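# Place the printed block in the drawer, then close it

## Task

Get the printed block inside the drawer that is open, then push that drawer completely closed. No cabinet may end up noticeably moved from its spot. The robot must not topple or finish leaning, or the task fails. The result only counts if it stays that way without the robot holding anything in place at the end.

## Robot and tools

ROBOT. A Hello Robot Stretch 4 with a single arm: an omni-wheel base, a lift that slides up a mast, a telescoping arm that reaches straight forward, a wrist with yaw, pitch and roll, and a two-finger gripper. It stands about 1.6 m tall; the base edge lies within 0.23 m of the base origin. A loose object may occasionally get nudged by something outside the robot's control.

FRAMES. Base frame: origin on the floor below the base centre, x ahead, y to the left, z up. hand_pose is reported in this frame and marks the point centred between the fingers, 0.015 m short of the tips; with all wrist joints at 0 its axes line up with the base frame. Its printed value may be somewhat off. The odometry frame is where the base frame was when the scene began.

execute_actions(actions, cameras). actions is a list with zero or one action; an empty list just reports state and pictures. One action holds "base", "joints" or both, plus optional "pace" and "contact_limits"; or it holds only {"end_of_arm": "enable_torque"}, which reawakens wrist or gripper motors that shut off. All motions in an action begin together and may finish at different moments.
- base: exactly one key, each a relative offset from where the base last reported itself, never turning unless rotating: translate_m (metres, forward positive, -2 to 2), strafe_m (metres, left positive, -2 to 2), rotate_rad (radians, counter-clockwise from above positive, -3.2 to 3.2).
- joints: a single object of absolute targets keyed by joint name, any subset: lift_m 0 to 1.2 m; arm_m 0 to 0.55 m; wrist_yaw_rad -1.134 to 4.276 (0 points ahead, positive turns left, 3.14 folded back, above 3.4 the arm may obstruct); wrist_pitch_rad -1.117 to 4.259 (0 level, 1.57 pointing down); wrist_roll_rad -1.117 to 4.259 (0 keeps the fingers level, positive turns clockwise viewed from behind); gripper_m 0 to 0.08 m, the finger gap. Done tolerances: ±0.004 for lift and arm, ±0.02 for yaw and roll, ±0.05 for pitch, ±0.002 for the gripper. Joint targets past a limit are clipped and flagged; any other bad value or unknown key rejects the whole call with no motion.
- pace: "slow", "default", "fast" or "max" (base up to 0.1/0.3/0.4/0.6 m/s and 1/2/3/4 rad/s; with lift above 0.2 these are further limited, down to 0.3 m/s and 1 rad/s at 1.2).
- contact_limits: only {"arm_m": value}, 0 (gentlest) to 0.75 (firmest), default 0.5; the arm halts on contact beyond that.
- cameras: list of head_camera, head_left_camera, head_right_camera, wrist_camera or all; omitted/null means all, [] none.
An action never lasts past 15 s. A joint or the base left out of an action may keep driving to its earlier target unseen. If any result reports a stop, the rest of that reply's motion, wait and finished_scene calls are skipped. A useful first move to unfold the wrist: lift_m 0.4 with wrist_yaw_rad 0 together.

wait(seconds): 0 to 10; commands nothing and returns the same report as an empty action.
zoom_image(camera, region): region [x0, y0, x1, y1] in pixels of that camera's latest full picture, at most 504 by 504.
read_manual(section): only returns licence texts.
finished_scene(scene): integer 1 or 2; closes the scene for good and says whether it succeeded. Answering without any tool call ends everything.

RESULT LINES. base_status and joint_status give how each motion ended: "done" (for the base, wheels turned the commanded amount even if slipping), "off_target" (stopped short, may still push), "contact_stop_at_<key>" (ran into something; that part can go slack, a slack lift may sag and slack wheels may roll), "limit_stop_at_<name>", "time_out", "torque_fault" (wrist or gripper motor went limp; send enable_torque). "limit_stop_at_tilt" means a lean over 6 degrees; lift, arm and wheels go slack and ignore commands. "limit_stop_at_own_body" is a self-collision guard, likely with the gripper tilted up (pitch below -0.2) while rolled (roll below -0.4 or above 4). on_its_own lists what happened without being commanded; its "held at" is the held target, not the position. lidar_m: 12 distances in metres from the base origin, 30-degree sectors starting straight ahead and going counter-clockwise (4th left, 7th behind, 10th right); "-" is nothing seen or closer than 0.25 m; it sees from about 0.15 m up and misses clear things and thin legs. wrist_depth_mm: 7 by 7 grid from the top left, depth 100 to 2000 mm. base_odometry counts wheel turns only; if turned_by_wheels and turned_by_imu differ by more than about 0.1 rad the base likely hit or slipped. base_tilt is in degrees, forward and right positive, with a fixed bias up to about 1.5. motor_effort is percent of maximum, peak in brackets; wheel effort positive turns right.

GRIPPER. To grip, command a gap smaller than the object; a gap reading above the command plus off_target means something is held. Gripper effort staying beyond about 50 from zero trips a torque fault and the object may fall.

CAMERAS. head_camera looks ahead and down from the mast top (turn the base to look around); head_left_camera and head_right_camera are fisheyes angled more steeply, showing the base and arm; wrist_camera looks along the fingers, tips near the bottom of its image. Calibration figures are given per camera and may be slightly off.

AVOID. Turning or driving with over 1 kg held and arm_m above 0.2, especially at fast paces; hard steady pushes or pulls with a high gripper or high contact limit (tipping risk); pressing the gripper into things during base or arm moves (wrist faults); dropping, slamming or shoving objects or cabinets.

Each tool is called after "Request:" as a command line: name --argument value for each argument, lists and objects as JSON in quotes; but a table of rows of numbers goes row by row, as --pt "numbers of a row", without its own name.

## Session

Request:
execute_actions --actions '[]'

Scene clock: 0.00 s.
base_odometry: x=+0.000 y=+0.000 heading=+0.000 (m, m, rad; odometry frame)
turned_by_wheels: +0.000 (rad since the last result)
turned_by_imu: +0.000 (rad since the last result)
base_tilt: forward=-0.7 right=+0.5 (deg)
lidar_m: 1.08 1.13 2.38 2.58 1.99 1.40 1.41 1.68 1.55 1.57 1.94 1.80
base_status: not commanded
joint_positions: lift_m=+0.234 arm_m=-0.002 wrist_yaw_rad=+3.163 wrist_pitch_rad=-0.002 wrist_roll_rad=-0.008 gripper_m=+0.040
joint_status: not commanded
motor_effort: lift_m=+22 arm_m=-1 wrist_yaw_rad=+1 wrist_pitch_rad=-8 wrist_roll_rad=-2 gripper_m=+2 wheel_0=+0 wheel_1=-1 wheel_2=+1 (%)
hand_pose: x=-0.0454 y=+0.0829 z=+0.4130 quat_wxyz=(-0.011, +0.001, -0.004, +1.000) (m; base frame)
wrist_depth_mm: - 142 231 - 1983 1708 1576 / - 112 141 - 1464 1308 1537 / - 110 141 1661 1499 1336 1618 / - 129 160 1661 1464 1336 1576 / 195 1756 - 1661 1464 1336 1576 / 215 1499 1499 1499 1430 1308 1430 / 213 1060 104 1008 133 - 1025
pictures: head_camera, head_left_camera, head_right_camera, wrist_camera
camera_calibration (this result's frames):
wrist_camera: T_world_to_cam=[[-0.0403718, 0.999143, 0.0091709, -0.0812279], [-0.0213928, 0.00831195, -0.999737, 0.47485], [-0.998956, -0.0405574, 0.0210389, 0.10237], [0, 0, 0, 1]] pos_world=[0.109142, 0.0813632, 0.473316]
Images, in order (width x height): head_camera 420x560, head_left_camera 420x672, head_right_camera 420x672, wrist_camera 616x392.

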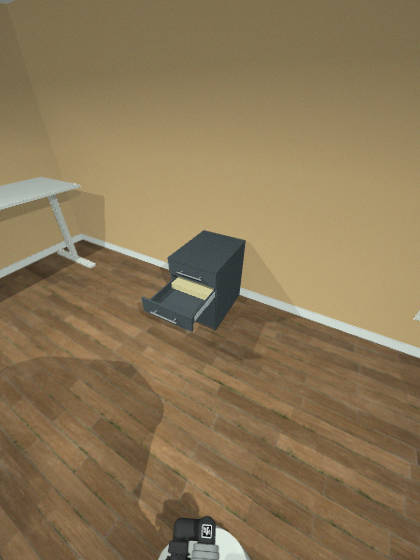

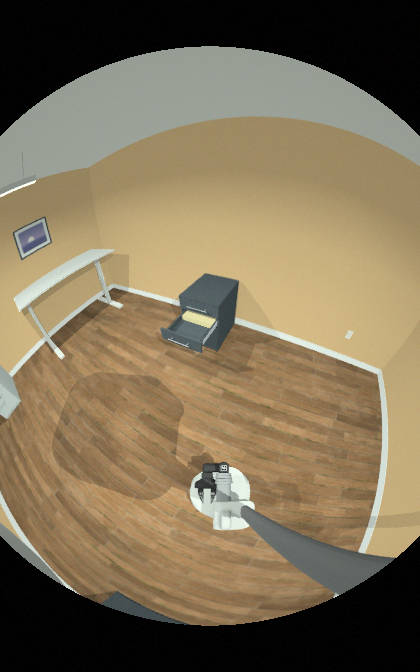

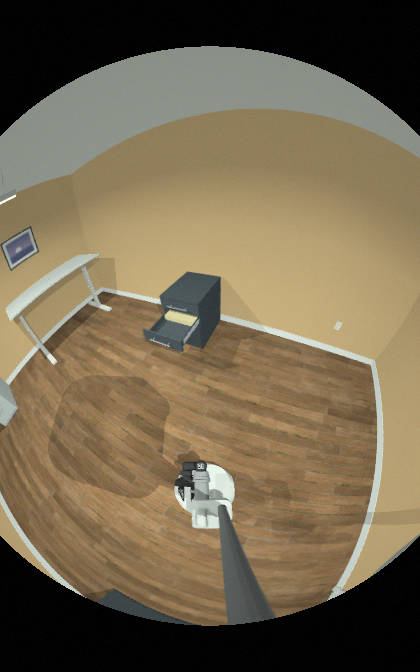

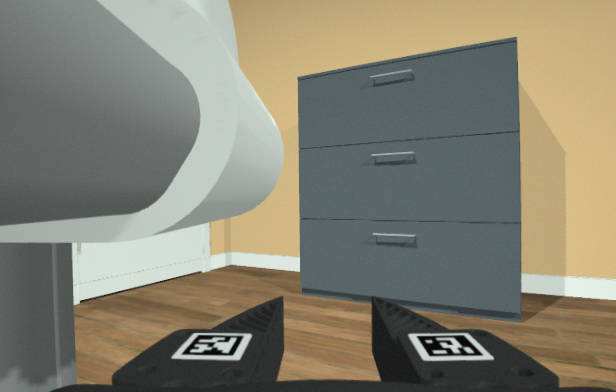

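Request:
execute_actions --actions '[{"base":{"rotate_rad":0.9},"joints":{"lift_m":0.9,"wrist_yaw_rad":0,"gripper_m":0.08,"wrist_pitch_rad":0.4},"pace":"fast"}]' --cameras '["head_camera","wrist_camera"]'

Request:
execute_actions --actions '[{"base":{"translate_m":1.2},"pace":"fast"}]' --cameras '["head_camera","wrist_camera"]'

Scene clock: 9.23 s.
base_odometry: x=+0.000 y=+0.000 heading=+0.900 (m, m, rad; odometry frame)
turned_by_wheels: +0.900 (rad since the last result)
turned_by_imu: +0.895 (rad since the last result)
base_tilt: forward=-0.7 right=+0.3 (deg)
lidar_m: 2.37 2.57 2.15 1.40 1.41 1.71 1.53 1.54 1.87 1.80 1.19 1.06
base_status: done
joint_positions: lift_m=+0.900 arm_m=-0.002 wrist_yaw_rad=+0.000 wrist_pitch_rad=+0.403 wrist_roll_rad=-0.008 gripper_m=+0.080
joint_status: all done
motor_effort: lift_m=+24(28) arm_m=-1(1) wrist_yaw_rad=-1(3) wrist_pitch_rad=-7(8) wrist_roll_rad=-1(1) gripper_m=+3(3) wheel_0=-3(11) wheel_1=-2(9) wheel_2=+0(11) (%)
hand_pose: x=+0.3648 y=-0.0873 z=+0.9947 quat_wxyz=(+0.980, -0.004, +0.200, +0.001) (m; base frame)
wrist_depth_mm: - - - - - - 1808 / - - - - - - 1808 / - - - - - - 1921 / - - - - - - 1921 / - - - - - 1921 1464 / 1618 1618 1576 1576 1537 1464 931 / 1366 - 134 1336 1281 111 -
pictures: head_camera, wrist_camera
camera_calibration (this result's frames):
wrist_camera: T_world_to_cam=[[0.0215282, -0.999768, 0.000922392, -0.0889045], [-0.373819, -0.00890521, -0.927459, 1.12176], [0.927252, 0.0196217, -0.373924, 0.188457], [0, 0, 0, 1]] pos_world=[0.246504, -0.0825921, 1.11094]
Images, in order (width x height): head_camera 420x560, wrist_camera 616x392.

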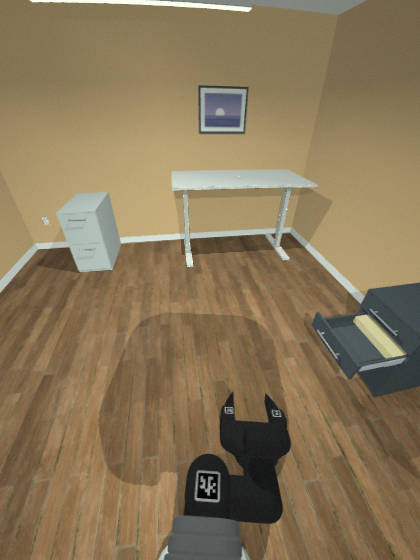

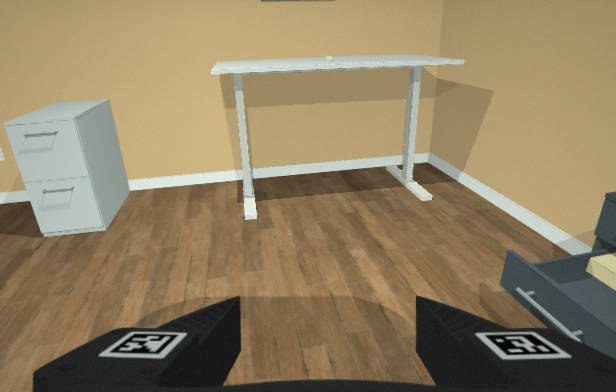

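Scene clock: 13.80 s.
base_odometry: x=+0.746 y=+0.940 heading=+0.900 (m, m, rad; odometry frame)
turned_by_wheels: +0.000 (rad since the last result)
turned_by_imu: -0.002 (rad since the last result)
base_tilt: forward=-0.6 right=+0.4 (deg)
lidar_m: 1.18 1.19 1.64 2.17 1.94 2.00 2.75 2.77 0.73 0.65 1.54 1.35
base_status: done
joint_positions: lift_m=+0.900 arm_m=-0.002 wrist_yaw_rad=+0.000 wrist_pitch_rad=+0.403 wrist_roll_rad=-0.008 gripper_m=+0.080
joint_status: not commanded
motor_effort: lift_m=+23(24) arm_m=+0(1) wrist_yaw_rad=+0(0) wrist_pitch_rad=-8(7) wrist_roll_rad=-1(2) gripper_m=+3(2) wheel_0=+4(11) wheel_1=+3(9) wheel_2=-1(13) (%)
hand_pose: x=+0.3648 y=-0.0874 z=+0.9947 quat_wxyz=(+0.980, -0.004, +0.200, +0.001) (m; base frame)
wrist_depth_mm: 1430 1499 1537 1618 1708 1756 1537 / 1537 1537 1336 1255 1537 1499 1464 / 1576 1661 1756 1808 1921 1921 1618 / 1708 1756 1863 1863 - - 1618 / 1756 1863 1921 - - 1808 1618 / 1618 1618 1537 1576 1576 1537 1537 / 1397 - 134 1336 1308 111 -
pictures: head_camera, wrist_camera
camera_calibration (this result's frames):
wrist_camera: T_world_to_cam=[[0.0212833, -0.999773, 0.00092241, -0.0888631], [-0.373821, -0.00881365, -0.927459, 1.12179], [0.927256, 0.0193946, -0.373924, 0.188467], [0, 0, 0, 1]] pos_world=[0.246484, -0.0826111, 1.11097]
Images, in order (width x height): head_camera 420x560, wrist_camera 616x392.

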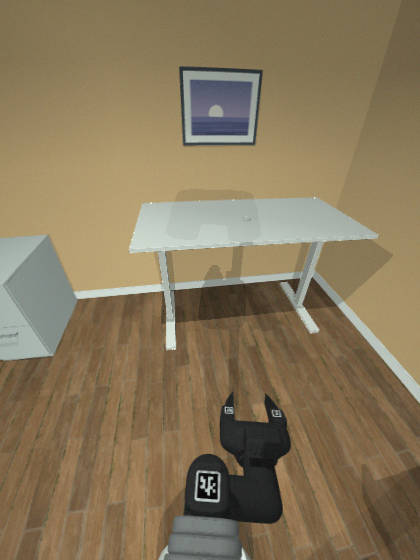

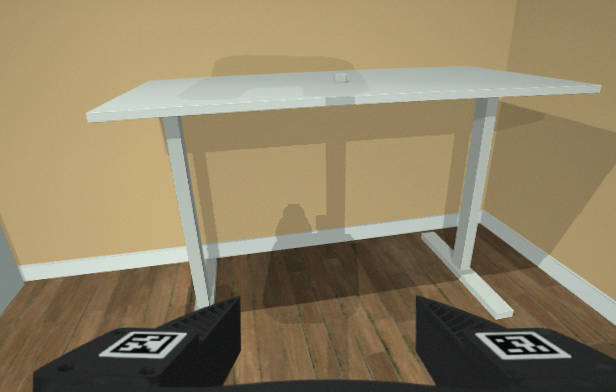

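Request:
execute_actions --actions '[{"base":{"rotate_rad":-0.065},"joints":{"lift_m":0.96},"pace":"fast"}]' --cameras '[]'

Request:
execute_actions --actions '[{"base":{"translate_m":0.75},"joints":{"arm_m":0.28},"pace":"fast"}]' --cameras '["head_camera","wrist_camera"]'

Scene clock: 20.33 s.
base_odometry: x=+0.746 y=+0.940 heading=+0.836 (m, m, rad; odometry frame)
turned_by_wheels: -0.064 (rad since the last result)
turned_by_imu: -0.064 (rad since the last result)
base_tilt: forward=-0.7 right=+0.4 (deg)
lidar_m: 1.19 1.19 1.63 2.16 2.04 1.95 2.73 2.75 0.73 0.63 1.56 1.39
base_status: done
joint_positions: lift_m=+0.960 arm_m=-0.002 wrist_yaw_rad=+0.000 wrist_pitch_rad=+0.403 wrist_roll_rad=-0.008 gripper_m=+0.080
joint_status: all done
motor_effort: lift_m=+24(24) arm_m=+0(1) wrist_yaw_rad=+1(0) wrist_pitch_rad=-7(7) wrist_roll_rad=+0(0) gripper_m=+3(3) wheel_0=+3(8) wheel_1=+2(8) wheel_2=+2(8) (%)
hand_pose: x=+0.3648 y=-0.0874 z=+1.0547 quat_wxyz=(+0.980, -0.004, +0.200, +0.001) (m; base frame)
wrist_depth_mm: 1430 1499 1576 1661 1756 1808 1430 / 1499 1537 1618 1661 1661 1661 1430 / 1537 1118 1708 1863 - 1808 1499 / 1618 1708 1863 - - 1863 1537 / 1708 1808 1921 - - 1921 1537 / 1661 1708 1537 1661 1661 1661 1537 / 1464 - 134 1397 1366 111 -
pictures: none
No camera images: the call's "cameras" was empty. Leave "cameras" out to get every camera's image.

Scene clock: 23.83 s.
base_odometry: x=+1.249 y=+1.496 heading=+0.836 (m, m, rad; odometry frame)
turned_by_wheels: +0.000 (rad since the last result)
turned_by_imu: -0.002 (rad since the last result)
base_tilt: forward=-0.7 right=+0.4 (deg)
lidar_m: 0.47 0.45 0.53 1.32 2.34 2.54 3.49 0.99 1.05 1.35 1.02 0.59
base_status: done
joint_positions: lift_m=+0.960 arm_m=+0.279 wrist_yaw_rad=+0.000 wrist_pitch_rad=+0.403 wrist_roll_rad=-0.008 gripper_m=+0.080
joint_status: all done
motor_effort: lift_m=+24(24) arm_m=+7(5) wrist_yaw_rad=+0(2) wrist_pitch_rad=-7(7) wrist_roll_rad=+0(0) gripper_m=+3(3) wheel_0=+3(9) wheel_1=+2(8) wheel_2=+1(13) (%)
hand_pose: x=+0.6455 y=-0.0874 z=+1.0547 quat_wxyz=(+0.980, -0.004, +0.200, +0.001) (m; base frame)
wrist_depth_mm: 640 676 715 750 809 854 917 / 676 707 759 798 854 917 960 / 707 741 778 809 778 768 759 / 554 544 535 525 517 508 500 / 404 399 397 364 389 379 375 / 317 317 312 312 307 303 300 / 270 - 134 262 255 111 -
pictures: head_camera, wrist_camera
camera_calibration (this result's frames):
wrist_camera: T_world_to_cam=[[0.0213686, -0.999771, 0.000922916, -0.0949317], [-0.373788, -0.00884533, -0.927472, 1.28234], [0.927268, 0.0194738, -0.373891, -0.0494382], [0, 0, 0, 1]] pos_world=[0.527194, -0.0826045, 1.17094]
Images, in order (width x height): head_camera 420x560, wrist_camera 616x392.

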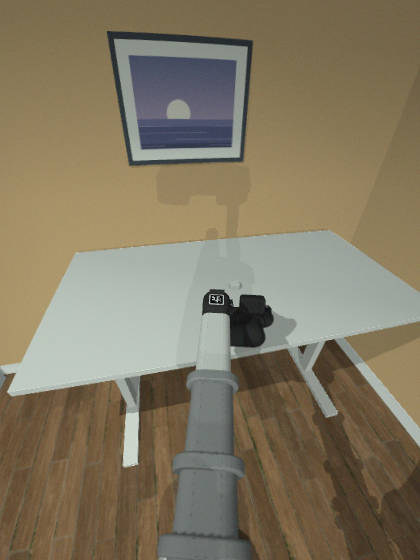

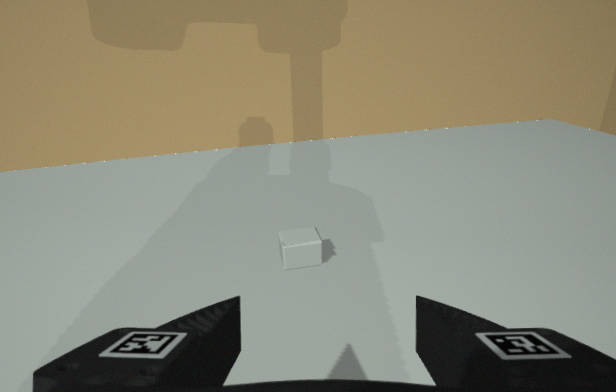

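Request:
execute_actions --actions '[{"base":{"strafe_m":0.019},"joints":{"lift_m":0.892,"arm_m":0.484}}]' --cameras '["wrist_camera"]'

Request:
execute_actions --actions '[{"joints":{"gripper_m":0.0}}]' --cameras '["wrist_camera"]'

Request:
execute_actions --actions '[{"joints":{"lift_m":0.93}}]' --cameras '["wrist_camera"]'

Scene clock: 31.63 s.
base_odometry: x=+1.235 y=+1.509 heading=+0.836 (m, m, rad; odometry frame)
turned_by_wheels: +0.000 (rad since the last result)
turned_by_imu: +0.000 (rad since the last result)
base_tilt: forward=-0.7 right=+0.5 (deg)
lidar_m: 0.46 0.46 0.53 1.33 2.35 2.53 3.49 0.99 1.02 1.35 0.99 0.55
base_status: done
joint_positions: lift_m=+0.892 arm_m=+0.483 wrist_yaw_rad=+0.000 wrist_pitch_rad=+0.403 wrist_roll_rad=-0.008 gripper_m=+0.080
joint_status: all done
motor_effort: lift_m=+18(21) arm_m=+7(11) wrist_yaw_rad=-1(1) wrist_pitch_rad=-8(8) wrist_roll_rad=-2(1) gripper_m=+2(3) wheel_0=-3(11) wheel_1=+2(10) wheel_2=+0(0) (%)
hand_pose: x=+0.8494 y=-0.0874 z=+0.9872 quat_wxyz=(+0.980, -0.004, +0.200, +0.001) (m; base frame)
wrist_depth_mm: 488 512 539 569 603 654 691 / 508 535 574 603 647 691 732 / 525 554 585 554 539 525 517 / 377 373 366 359 353 347 345 / 276 273 271 266 264 260 257 / 216 216 214 213 209 206 206 / 185 - 134 146 162 111 -
pictures: wrist_camera
camera_calibration (this result's frames):
wrist_camera: T_world_to_cam=[[0.0213008, -0.999773, 0.000921235, -0.0991819], [-0.373861, -0.00881994, -0.927443, 1.29599], [0.92724, 0.0194108, -0.373964, -0.263725], [0, 0, 0, 1]] pos_world=[0.731168, -0.0826098, 1.10342]
Images, in order (width x height): wrist_camera 616x392.

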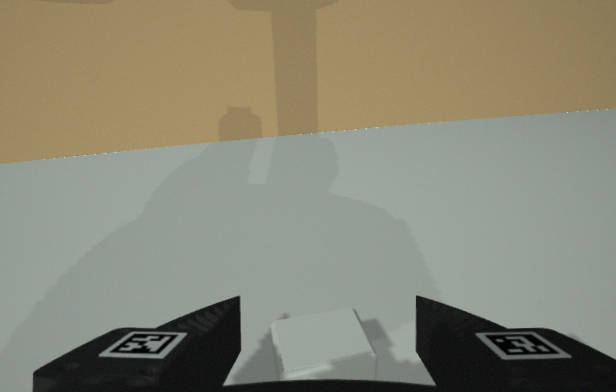

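Scene clock: 32.73 s.
base_odometry: x=+1.235 y=+1.509 heading=+0.836 (m, m, rad; odometry frame)
turned_by_wheels: +0.000 (rad since the last result)
turned_by_imu: +0.000 (rad since the last result)
base_tilt: forward=-0.5 right=+0.4 (deg)
lidar_m: 0.46 0.47 0.55 1.32 2.34 2.54 3.49 0.98 1.00 1.37 0.99 0.52
base_status: not commanded
joint_positions: lift_m=+0.892 arm_m=+0.483 wrist_yaw_rad=+0.000 wrist_pitch_rad=+0.403 wrist_roll_rad=-0.008 gripper_m=+0.041
joint_status: gripper_m off_target (ended at +0.041, target +0.000)
on_its_own: gripper_m is held at +0.035, not at your +0.000, by its contact guard: the fingers met something
motor_effort: lift_m=+18(17) arm_m=+6(6) wrist_yaw_rad=+1(1) wrist_pitch_rad=-7(7) wrist_roll_rad=+0(1) gripper_m=-40(48) wheel_0=-3(3) wheel_1=+2(2) wheel_2=+0(0) (%)
hand_pose: x=+0.8494 y=-0.0874 z=+0.9872 quat_wxyz=(+0.980, -0.004, +0.200, +0.001) (m; base frame)
wrist_depth_mm: 484 512 539 569 609 647 691 / 508 539 569 609 647 691 732 / 525 554 580 549 535 525 521 / 379 373 366 362 353 347 343 / 276 273 271 268 264 260 257 / 216 216 214 213 209 208 205 / 181 184 105 143 141 - -
pictures: wrist_camera
camera_calibration (this result's frames):
wrist_camera: T_world_to_cam=[[0.0213016, -0.999773, 0.000921125, -0.0991824], [-0.37386, -0.0088201, -0.927443, 1.29599], [0.927241, 0.0194116, -0.373963, -0.263727], [0, 0, 0, 1]] pos_world=[0.731168, -0.0826097, 1.10342]
Images, in order (width x height): wrist_camera 616x392.

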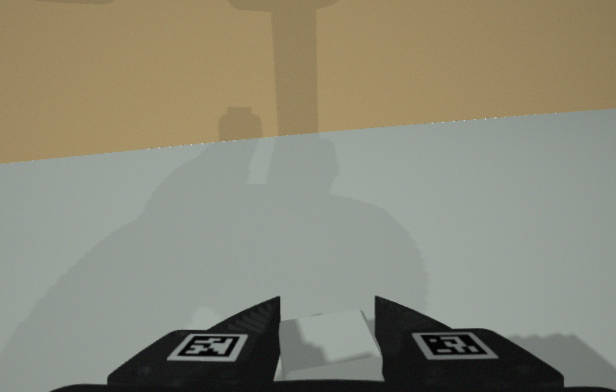

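Scene clock: 33.73 s.
base_odometry: x=+1.235 y=+1.509 heading=+0.836 (m, m, rad; odometry frame)
turned_by_wheels: +0.000 (rad since the last result)
turned_by_imu: +0.000 (rad since the last result)
base_tilt: forward=-0.6 right=+0.4 (deg)
lidar_m: 0.47 0.45 0.54 1.32 2.33 2.55 3.48 1.01 1.05 1.37 0.96 0.57
base_status: not commanded
joint_positions: lift_m=+0.930 arm_m=+0.483 wrist_yaw_rad=+0.000 wrist_pitch_rad=+0.403 wrist_roll_rad=-0.008 gripper_m=+0.041
joint_status: all done
on_its_own: gripper_m is held at +0.035, not at your +0.000, by its contact guard: the fingers met something
motor_effort: lift_m=+24(23) arm_m=+6(6) wrist_yaw_rad=+0(1) wrist_pitch_rad=-8(7) wrist_roll_rad=+0(2) gripper_m=-41(40) wheel_0=-3(3) wheel_1=+2(2) wheel_2=+0(0) (%)
hand_pose: x=+0.8494 y=-0.0874 z=+1.0246 quat_wxyz=(+0.980, -0.004, +0.200, +0.001) (m; base frame)
wrist_depth_mm: 484 512 539 569 609 647 691 / 508 535 569 603 647 691 732 / 535 569 597 640 661 661 647 / 477 466 459 452 445 436 430 / 345 345 342 338 330 327 324 / 271 271 270 266 263 260 257 / 228 231 105 144 141 - -
pictures: wrist_camera
camera_calibration (this result's frames):
wrist_camera: T_world_to_cam=[[0.0213013, -0.999773, 0.000921352, -0.0992169], [-0.373869, -0.00882039, -0.92744, 1.33072], [0.927237, 0.0194112, -0.373972, -0.24971], [0, 0, 0, 1]] pos_world=[0.73117, -0.0826097, 1.14087]
Images, in order (width x height): wrist_camera 616x392.

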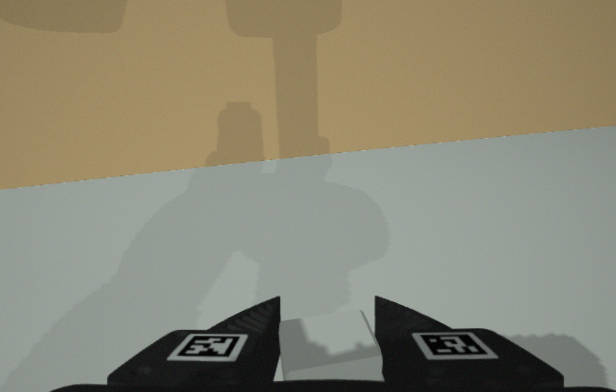

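Request:
execute_actions --actions '[{"base":{"translate_m":-1.085},"joints":{"arm_m":0},"pace":"fast"}]' --cameras '[]'

Request:
execute_actions --actions '[{"base":{"rotate_rad":-1.25},"joints":{"lift_m":0.62,"wrist_pitch_rad":0.7}}]' --cameras '["head_camera","wrist_camera"]'

Scene clock: 42.37 s.
base_odometry: x=+0.507 y=+0.704 heading=+0.836 (m, m, rad; odometry frame)
turned_by_wheels: +0.000 (rad since the last result)
turned_by_imu: +0.002 (rad since the last result)
base_tilt: forward=-0.6 right=+0.3 (deg)
lidar_m: 1.47 1.52 1.84 2.05 1.72 1.78 2.43 2.42 1.98 0.68 0.72 1.76
base_status: done
joint_positions: lift_m=+0.930 arm_m=+0.001 wrist_yaw_rad=+0.000 wrist_pitch_rad=+0.403 wrist_roll_rad=-0.008 gripper_m=+0.041
joint_status: all done
on_its_own: gripper_m is held at +0.035, not at your +0.000, by its contact guard: the fingers met something
motor_effort: lift_m=+23(24) arm_m=-6(8) wrist_yaw_rad=+1(0) wrist_pitch_rad=-8(9) wrist_roll_rad=-1(1) gripper_m=-41(40) wheel_0=-5(9) wheel_1=-2(10) wheel_2=+2(13) (%)
hand_pose: x=+0.3677 y=-0.0875 z=+1.0246 quat_wxyz=(+0.980, -0.004, +0.200, +0.001) (m; base frame)
wrist_depth_mm: 1661 1756 1808 1863 - - 1576 / 1708 1756 1863 1921 - 1921 1537 / 1863 1863 - - - - 1618 / 1921 - - - - - 1618 / - - - - - 1921 1661 / 1661 1661 1618 1618 1576 1576 1537 / 1397 1397 105 144 141 - 1336
pictures: none
No camera images: the call's "cameras" was empty. Leave "cameras" out to get every camera's image.

Scene clock: 44.67 s.
base_odometry: x=+0.507 y=+0.704 heading=-0.414 (m, m, rad; odometry frame)
turned_by_wheels: -1.249 (rad since the last result)
turned_by_imu: -1.244 (rad since the last result)
base_tilt: forward=-0.6 right=+0.3 (deg)
lidar_m: 0.70 1.76 1.56 1.52 1.85 2.09 2.03 1.72 2.49 2.41 2.33 0.77
base_status: done
joint_positions: lift_m=+0.620 arm_m=+0.001 wrist_yaw_rad=+0.000 wrist_pitch_rad=+0.702 wrist_roll_rad=-0.008 gripper_m=+0.041
joint_status: all done
on_its_own: gripper_m is held at +0.035, not at your +0.000, by its contact guard: the fingers met something
motor_effort: lift_m=+18(23) arm_m=-6(6) wrist_yaw_rad=+0(1) wrist_pitch_rad=-6(5) wrist_roll_rad=-3(0) gripper_m=-40(40) wheel_0=+5(9) wheel_1=+3(9) wheel_2=+3(10) (%)
hand_pose: x=+0.3344 y=-0.0874 z=+0.6611 quat_wxyz=(+0.939, -0.004, +0.344, +0.001) (m; base frame)
wrist_depth_mm: 1366 1366 820 768 809 1308 1281 / 1499 1499 1430 866 931 1430 1430 / 1537 1499 615 597 591 1397 1397 / 1255 1255 661 654 1118 1182 1182 / 1060 1042 1025 1025 1008 991 991 / 917 904 904 891 878 878 866 / 809 831 105 144 141 - 778
pictures: head_camera, wrist_camera
camera_calibration (this result's frames):
wrist_camera: T_world_to_cam=[[0.0205439, -0.999775, -0.00536404, -0.083521], [-0.630874, -0.00880101, -0.775835, 0.786747], [0.775613, 0.0193227, -0.630913, 0.31249], [0, 0, 0, 1]] pos_world=[0.255683, -0.0826161, 0.807092]
Images, in order (width x height): head_camera 420x560, wrist_camera 616x392.

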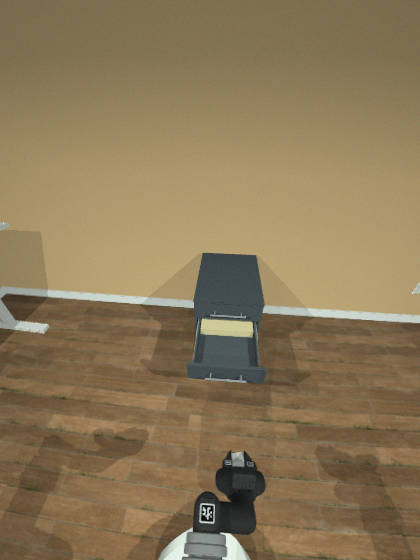

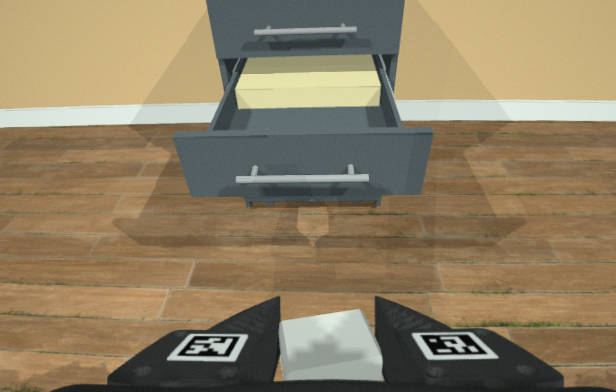

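Front is at about 0.76.

Request:
execute_actions --actions '[{"base":{"translate_m":0.28},"joints":{"wrist_pitch_rad":1.3,"arm_m":0.39}}]' --cameras '["wrist_camera"]'

Request:
execute_actions --actions '[{"joints":{"lift_m":0.46}}]' --cameras '["wrist_camera"]'

Request:
execute_actions --actions '[{"joints":{"gripper_m":0.07}}]' --cameras '[]'

Request:
execute_actions --actions '[{"joints":{"lift_m":0.59},"pace":"fast"}]' --cameras '[]'

Request:
execute_actions --actions '[{"joints":{"arm_m":0,"gripper_m":0.02},"pace":"fast"}]' --cameras '[]'

Request:
execute_actions --actions '[{"joints":{"lift_m":0.315,"wrist_pitch_rad":0},"pace":"fast"}]' --cameras '["wrist_camera","head_camera"]'

Scene clock: 57.97 s.
base_odometry: x=+0.763 y=+0.592 heading=-0.413 (m, m, rad; odometry frame)
turned_by_wheels: +0.000 (rad since the last result)
turned_by_imu: -0.001 (rad since the last result)
base_tilt: forward=-0.7 right=+0.5 (deg)
lidar_m: 0.42 0.51 1.56 1.48 1.98 2.39 2.32 1.99 2.53 2.41 1.92 0.46
base_status: done
joint_positions: lift_m=+0.620 arm_m=+0.389 wrist_yaw_rad=+0.000 wrist_pitch_rad=+1.301 wrist_roll_rad=-0.008 gripper_m=+0.041
joint_status: all done
on_its_own: gripper_m is held at +0.035, not at your +0.000, by its contact guard: the fingers met something
motor_effort: lift_m=+19(18) arm_m=+6(6) wrist_yaw_rad=+0(2) wrist_pitch_rad=-2(5) wrist_roll_rad=+0(1) gripper_m=-40(40) wheel_0=+5(9) wheel_1=+3(8) wheel_2=-2(12) (%)
hand_pose: x=+0.6166 y=-0.0874 z=+0.5935 quat_wxyz=(+0.796, -0.003, +0.605, +0.002) (m; base frame)
wrist_depth_mm: 253 238 232 233 217 249 258 / 866 351 349 347 343 338 809 / 831 347 343 347 343 338 778 / 788 368 375 370 368 359 750 / 759 357 362 355 351 340 723 / 732 343 347 343 340 314 691 / 707 319 105 144 141 - 668
pictures: wrist_camera
camera_calibration (this result's frames):
wrist_camera: T_world_to_cam=[[0.0141876, -0.999772, -0.0159644, -0.0794649], [-0.958316, -0.00903941, -0.285567, 0.823203], [0.285358, 0.0193504, -0.958226, 0.547521], [0, 0, 0, 1]] pos_world=[0.633776, -0.0826003, 0.75846]
Images, in order (width x height): wrist_camera 616x392.

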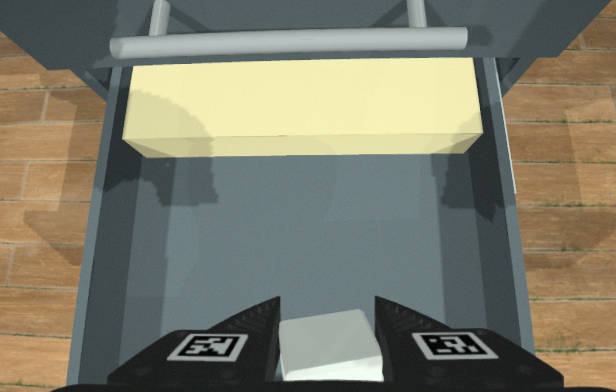

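Scene clock: 59.70 s.
base_odometry: x=+0.763 y=+0.592 heading=-0.413 (m, m, rad; odometry frame)
turned_by_wheels: +0.000 (rad since the last result)
turned_by_imu: +0.000 (rad since the last result)
base_tilt: forward=-0.7 right=+0.3 (deg)
lidar_m: 0.44 0.48 1.53 1.51 1.98 2.40 2.29 1.98 2.52 2.40 1.90 0.44
base_status: not commanded
joint_positions: lift_m=+0.460 arm_m=+0.389 wrist_yaw_rad=+0.000 wrist_pitch_rad=+1.301 wrist_roll_rad=-0.008 gripper_m=+0.041
joint_status: all done
on_its_own: gripper_m is held at +0.035, not at your +0.000, by its contact guard: the fingers met something
motor_effort: lift_m=+18(18) arm_m=+6(6) wrist_yaw_rad=+0(1) wrist_pitch_rad=-2(2) wrist_roll_rad=-3(2) gripper_m=-40(40) wheel_0=+6(5) wheel_1=+3(3) wheel_2=-2(2) (%)
hand_pose: x=+0.6165 y=-0.0874 z=+0.4335 quat_wxyz=(+0.796, -0.003, +0.605, +0.002) (m; base frame)
wrist_depth_mm: 200 198 198 199 198 197 199 / 231 229 228 224 222 220 218 / 223 220 217 215 213 211 210 / 213 211 209 207 204 202 201 / 205 203 201 199 197 195 193 / 196 195 193 191 189 187 186 / 190 189 105 144 141 - -
pictures: wrist_camera
camera_calibration (this result's frames):
wrist_camera: T_world_to_cam=[[0.0141868, -0.999772, -0.0159653, -0.082018], [-0.958337, -0.00903973, -0.285495, 0.777482], [0.285286, 0.0193504, -0.958247, 0.394265], [0, 0, 0, 1]] pos_world=[0.633775, -0.0826003, 0.598461]
Images, in order (width x height): wrist_camera 616x392.

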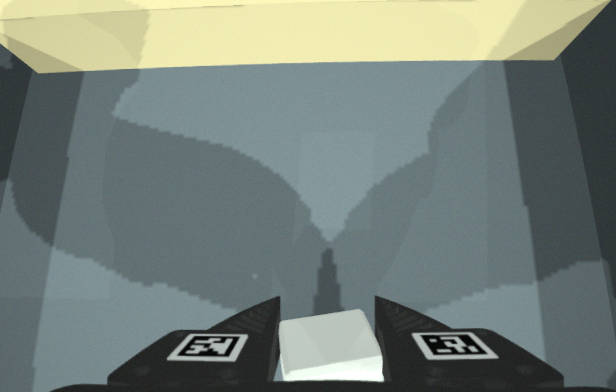

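Scene clock: 60.67 s.
base_odometry: x=+0.763 y=+0.592 heading=-0.413 (m, m, rad; odometry frame)
turned_by_wheels: +0.000 (rad since the last result)
turned_by_imu: +0.000 (rad since the last result)
base_tilt: forward=-0.7 right=+0.4 (deg)
lidar_m: 0.45 0.48 1.54 1.48 1.99 2.40 2.32 1.97 2.52 2.40 1.94 0.45
base_status: not commanded
joint_positions: lift_m=+0.460 arm_m=+0.389 wrist_yaw_rad=+0.000 wrist_pitch_rad=+1.301 wrist_roll_rad=-0.008 gripper_m=+0.070
joint_status: all done
motor_effort: lift_m=+18(18) arm_m=+7(6) wrist_yaw_rad=-1(0) wrist_pitch_rad=-2(2) wrist_roll_rad=+2(2) gripper_m=+3(41) wheel_0=+5(6) wheel_1=+3(3) wheel_2=-2(2) (%)
hand_pose: x=+0.6165 y=-0.0874 z=+0.4335 quat_wxyz=(+0.796, -0.003, +0.605, +0.002) (m; base frame)
wrist_depth_mm: 199 198 198 198 198 197 199 / 230 229 227 225 222 220 219 / 224 220 218 216 213 211 210 / 213 211 209 207 205 202 201 / 205 204 202 200 197 195 193 / 197 195 192 191 189 188 186 / 191 - 132 186 182 102 -
pictures: none
No camera images: the call's "cameras" was empty. Leave "cameras" out to get every camera's image.

Scene clock: 61.97 s.
base_odometry: x=+0.763 y=+0.592 heading=-0.413 (m, m, rad; odometry frame)
turned_by_wheels: +0.000 (rad since the last result)
turned_by_imu: +0.000 (rad since the last result)
base_tilt: forward=-0.6 right=+0.4 (deg)
lidar_m: 0.43 0.49 1.54 1.50 2.00 2.37 2.34 2.00 2.52 2.40 1.92 0.46
base_status: not commanded
joint_positions: lift_m=+0.590 arm_m=+0.389 wrist_yaw_rad=+0.000 wrist_pitch_rad=+1.301 wrist_roll_rad=-0.008 gripper_m=+0.070
joint_status: all done
motor_effort: lift_m=+24(26) arm_m=+6(6) wrist_yaw_rad=+1(1) wrist_pitch_rad=-2(3) wrist_roll_rad=-1(1) gripper_m=+3(3) wheel_0=+6(5) wheel_1=+3(3) wheel_2=-2(2) (%)
hand_pose: x=+0.6165 y=-0.0874 z=+0.5630 quat_wxyz=(+0.796, -0.003, +0.605, +0.002) (m; base frame)
wrist_depth_mm: 254 250 252 252 252 250 289 / 820 320 317 312 309 307 778 / 798 325 343 345 343 312 750 / 750 343 343 340 336 329 715 / 723 330 330 327 324 315 683 / 492 320 317 314 309 291 654 / 286 - 131 279 298 102 -
pictures: none
No camera images: the call's "cameras" was empty. Leave "cameras" out to get every camera's image.

Scene clock: 63.87 s.
base_odometry: x=+0.763 y=+0.592 heading=-0.413 (m, m, rad; odometry frame)
turned_by_wheels: +0.000 (rad since the last result)
turned_by_imu: +0.000 (rad since the last result)
base_tilt: forward=-0.5 right=+0.4 (deg)
lidar_m: 0.43 0.48 1.53 1.48 2.00 2.38 2.32 2.01 2.52 2.40 1.92 0.46
base_status: not commanded
joint_positions: lift_m=+0.590 arm_m=+0.001 wrist_yaw_rad=+0.000 wrist_pitch_rad=+1.301 wrist_roll_rad=-0.008 gripper_m=+0.020
joint_status: all done
motor_effort: lift_m=+24(24) arm_m=-6(9) wrist_yaw_rad=+2(0) wrist_pitch_rad=-3(3) wrist_roll_rad=+0(1) gripper_m=-1(2) wheel_0=+5(5) wheel_1=+2(3) wheel_2=-2(2) (%)
hand_pose: x=+0.2287 y=-0.0874 z=+0.5630 quat_wxyz=(+0.796, -0.003, +0.606, +0.002) (m; base frame)
wrist_depth_mm: 866 327 329 329 327 327 809 / 842 820 798 788 778 788 768 / 798 798 778 768 759 750 750 / 768 759 750 741 732 723 715 / 732 723 723 707 707 699 691 / 707 691 691 683 676 676 668 / 683 676 - 466 103 640 640
pictures: none
No camera images: the call's "cameras" was empty. Leave "cameras" out to get every camera's image.

Scene clock: 65.63 s.
base_odometry: x=+0.763 y=+0.592 heading=-0.413 (m, m, rad; odometry frame)
turned_by_wheels: +0.000 (rad since the last result)
turned_by_imu: +0.000 (rad since the last result)
base_tilt: forward=-0.7 right=+0.4 (deg)
lidar_m: 0.43 0.47 1.53 1.49 1.98 2.40 2.31 1.98 2.51 2.40 1.93 0.47
base_status: not commanded
joint_positions: lift_m=+0.315 arm_m=+0.001 wrist_yaw_rad=+0.000 wrist_pitch_rad=+0.003 wrist_roll_rad=-0.008 gripper_m=+0.020
joint_status: all done
motor_effort: lift_m=+18(20) arm_m=-6(6) wrist_yaw_rad=+1(2) wrist_pitch_rad=-9(14) wrist_roll_rad=+2(0) gripper_m=+0(1) wheel_0=+6(5) wheel_1=+3(2) wheel_2=-2(2) (%)
hand_pose: x=+0.3846 y=-0.0874 z=+0.4928 quat_wxyz=(+1.000, -0.004, +0.002, +0.000) (m; base frame)
wrist_depth_mm: 1205 1182 1182 1160 1160 1118 1118 / 1205 1182 1182 1160 1138 1118 1098 / 1205 1182 574 585 569 1138 1118 / 1229 1205 580 569 569 1118 1098 / 1205 1205 627 647 580 1118 1098 / 251 249 246 243 240 238 236 / 252 249 - 243 103 238 236
pictures: head_camera, wrist_camera
camera_calibration (this result's frames):
wrist_camera: T_world_to_cam=[[0.0191269, -0.999776, 0.00906939, -0.0920347], [0.0163458, -0.00875715, -0.999828, 0.549307], [0.999683, 0.0192719, 0.0161746, -0.237754], [0, 0, 0, 1]] pos_world=[0.23046, -0.0826218, 0.553893]
Images, in order (width x height): head_camera 420x560, wrist_camera 616x392.

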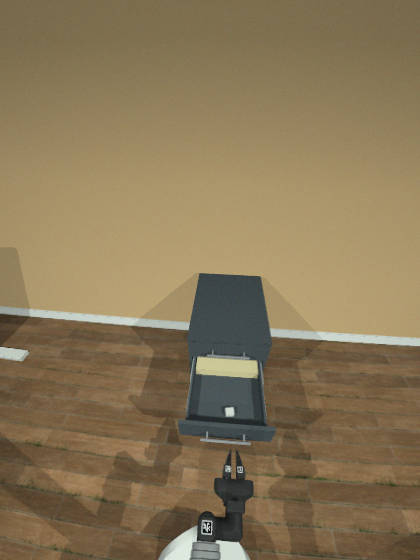

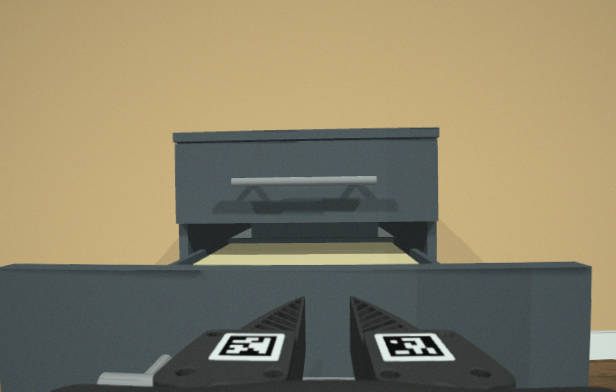

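Request:
execute_actions --actions '[{"joints":{"arm_m":0.418},"pace":"slow","contact_limits":{"arm_m":0.3}}]' --cameras '["wrist_camera"]'

Request:
execute_actions --actions '[{"joints":{"arm_m":0.38},"pace":"fast"}]' --cameras '["wrist_camera"]'

Scene clock: 75.80 s.
base_odometry: x=+0.763 y=+0.592 heading=-0.413 (m, m, rad; odometry frame)
turned_by_wheels: +0.000 (rad since the last result)
turned_by_imu: -0.001 (rad since the last result)
base_tilt: forward=-0.7 right=+0.4 (deg)
lidar_m: 0.74 1.46 1.54 1.49 2.00 2.39 2.32 1.98 2.51 2.40 1.93 0.82
base_status: not commanded
joint_positions: lift_m=+0.315 arm_m=+0.416 wrist_yaw_rad=-0.003 wrist_pitch_rad=+0.002 wrist_roll_rad=-0.008 gripper_m=+0.020
joint_status: all done
motor_effort: lift_m=+18(18) arm_m=+9(11) wrist_yaw_rad=+10(15) wrist_pitch_rad=-6(9) wrist_roll_rad=-2(0) gripper_m=+1(0) wheel_0=+5(5) wheel_1=+2(3) wheel_2=-4(3) (%)
contact_limits: arm_m 0.3
hand_pose: x=+0.7997 y=-0.0881 z=+0.4930 quat_wxyz=(+1.000, -0.004, +0.001, -0.002) (m; base frame)
wrist_depth_mm: 170 168 167 166 164 162 161 / 171 169 168 166 164 163 162 / 134 134 134 132 129 128 144 / 171 170 168 167 165 163 162 / 172 170 168 167 166 164 163 / 172 171 169 167 166 165 163 / 173 171 - 167 103 164 163
pictures: wrist_camera
camera_calibration (this result's frames):
wrist_camera: T_world_to_cam=[[0.0160522, -0.99983, 0.00908746, -0.0981813], [0.0173233, -0.00880917, -0.999811, 0.541937], [0.999721, 0.0162066, 0.0171789, -0.653437], [0, 0, 0, 1]] pos_world=[0.645443, -0.0828006, 0.553952]
Images, in order (width x height): wrist_camera 616x392.

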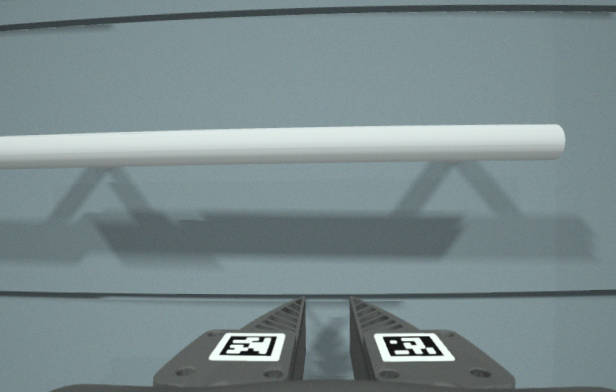

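Scene clock: 76.60 s.
base_odometry: x=+0.763 y=+0.592 heading=-0.413 (m, m, rad; odometry frame)
turned_by_wheels: +0.000 (rad since the last result)
turned_by_imu: +0.000 (rad since the last result)
base_tilt: forward=-0.7 right=+0.3 (deg)
lidar_m: 0.75 1.48 1.56 1.49 2.00 2.39 2.30 1.98 2.53 2.40 1.95 0.82
base_status: not commanded
joint_positions: lift_m=+0.315 arm_m=+0.381 wrist_yaw_rad=+0.000 wrist_pitch_rad=+0.003 wrist_roll_rad=-0.008 gripper_m=+0.020
joint_status: all done
motor_effort: lift_m=+18(18) arm_m=-6(7) wrist_yaw_rad=+2(10) wrist_pitch_rad=-7(8) wrist_roll_rad=+1(0) gripper_m=+1(1) wheel_0=+4(4) wheel_1=+2(2) wheel_2=-3(4) (%)
hand_pose: x=+0.7647 y=-0.0875 z=+0.4929 quat_wxyz=(+1.000, -0.004, +0.001, +0.000) (m; base frame)
wrist_depth_mm: 206 205 202 201 198 196 195 / 207 204 202 200 199 196 195 / 207 204 202 200 165 163 195 / 207 206 204 202 200 197 196 / 208 206 204 202 200 198 196 / 208 206 204 202 200 198 197 / 209 207 - 202 103 198 197
pictures: wrist_camera
camera_calibration (this result's frames):
wrist_camera: T_world_to_cam=[[0.0189362, -0.999779, 0.00907719, -0.0992029], [0.0167519, -0.00876029, -0.999821, 0.542867], [0.99968, 0.0190849, 0.0165823, -0.617904], [0, 0, 0, 1]] pos_world=[0.610491, -0.0826327, 0.553917]
Images, in order (width x height): wrist_camera 616x392.

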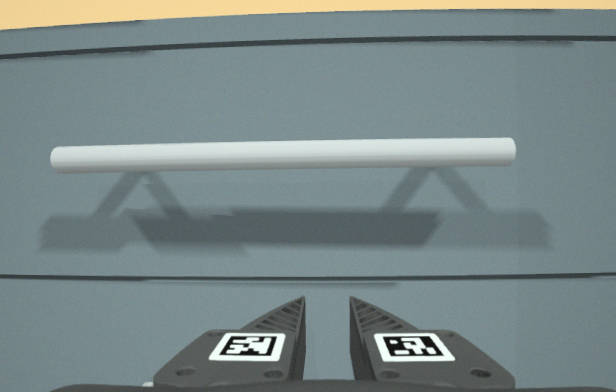

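Request:
finished_scene --scene 2

The scene is finished: the task was done.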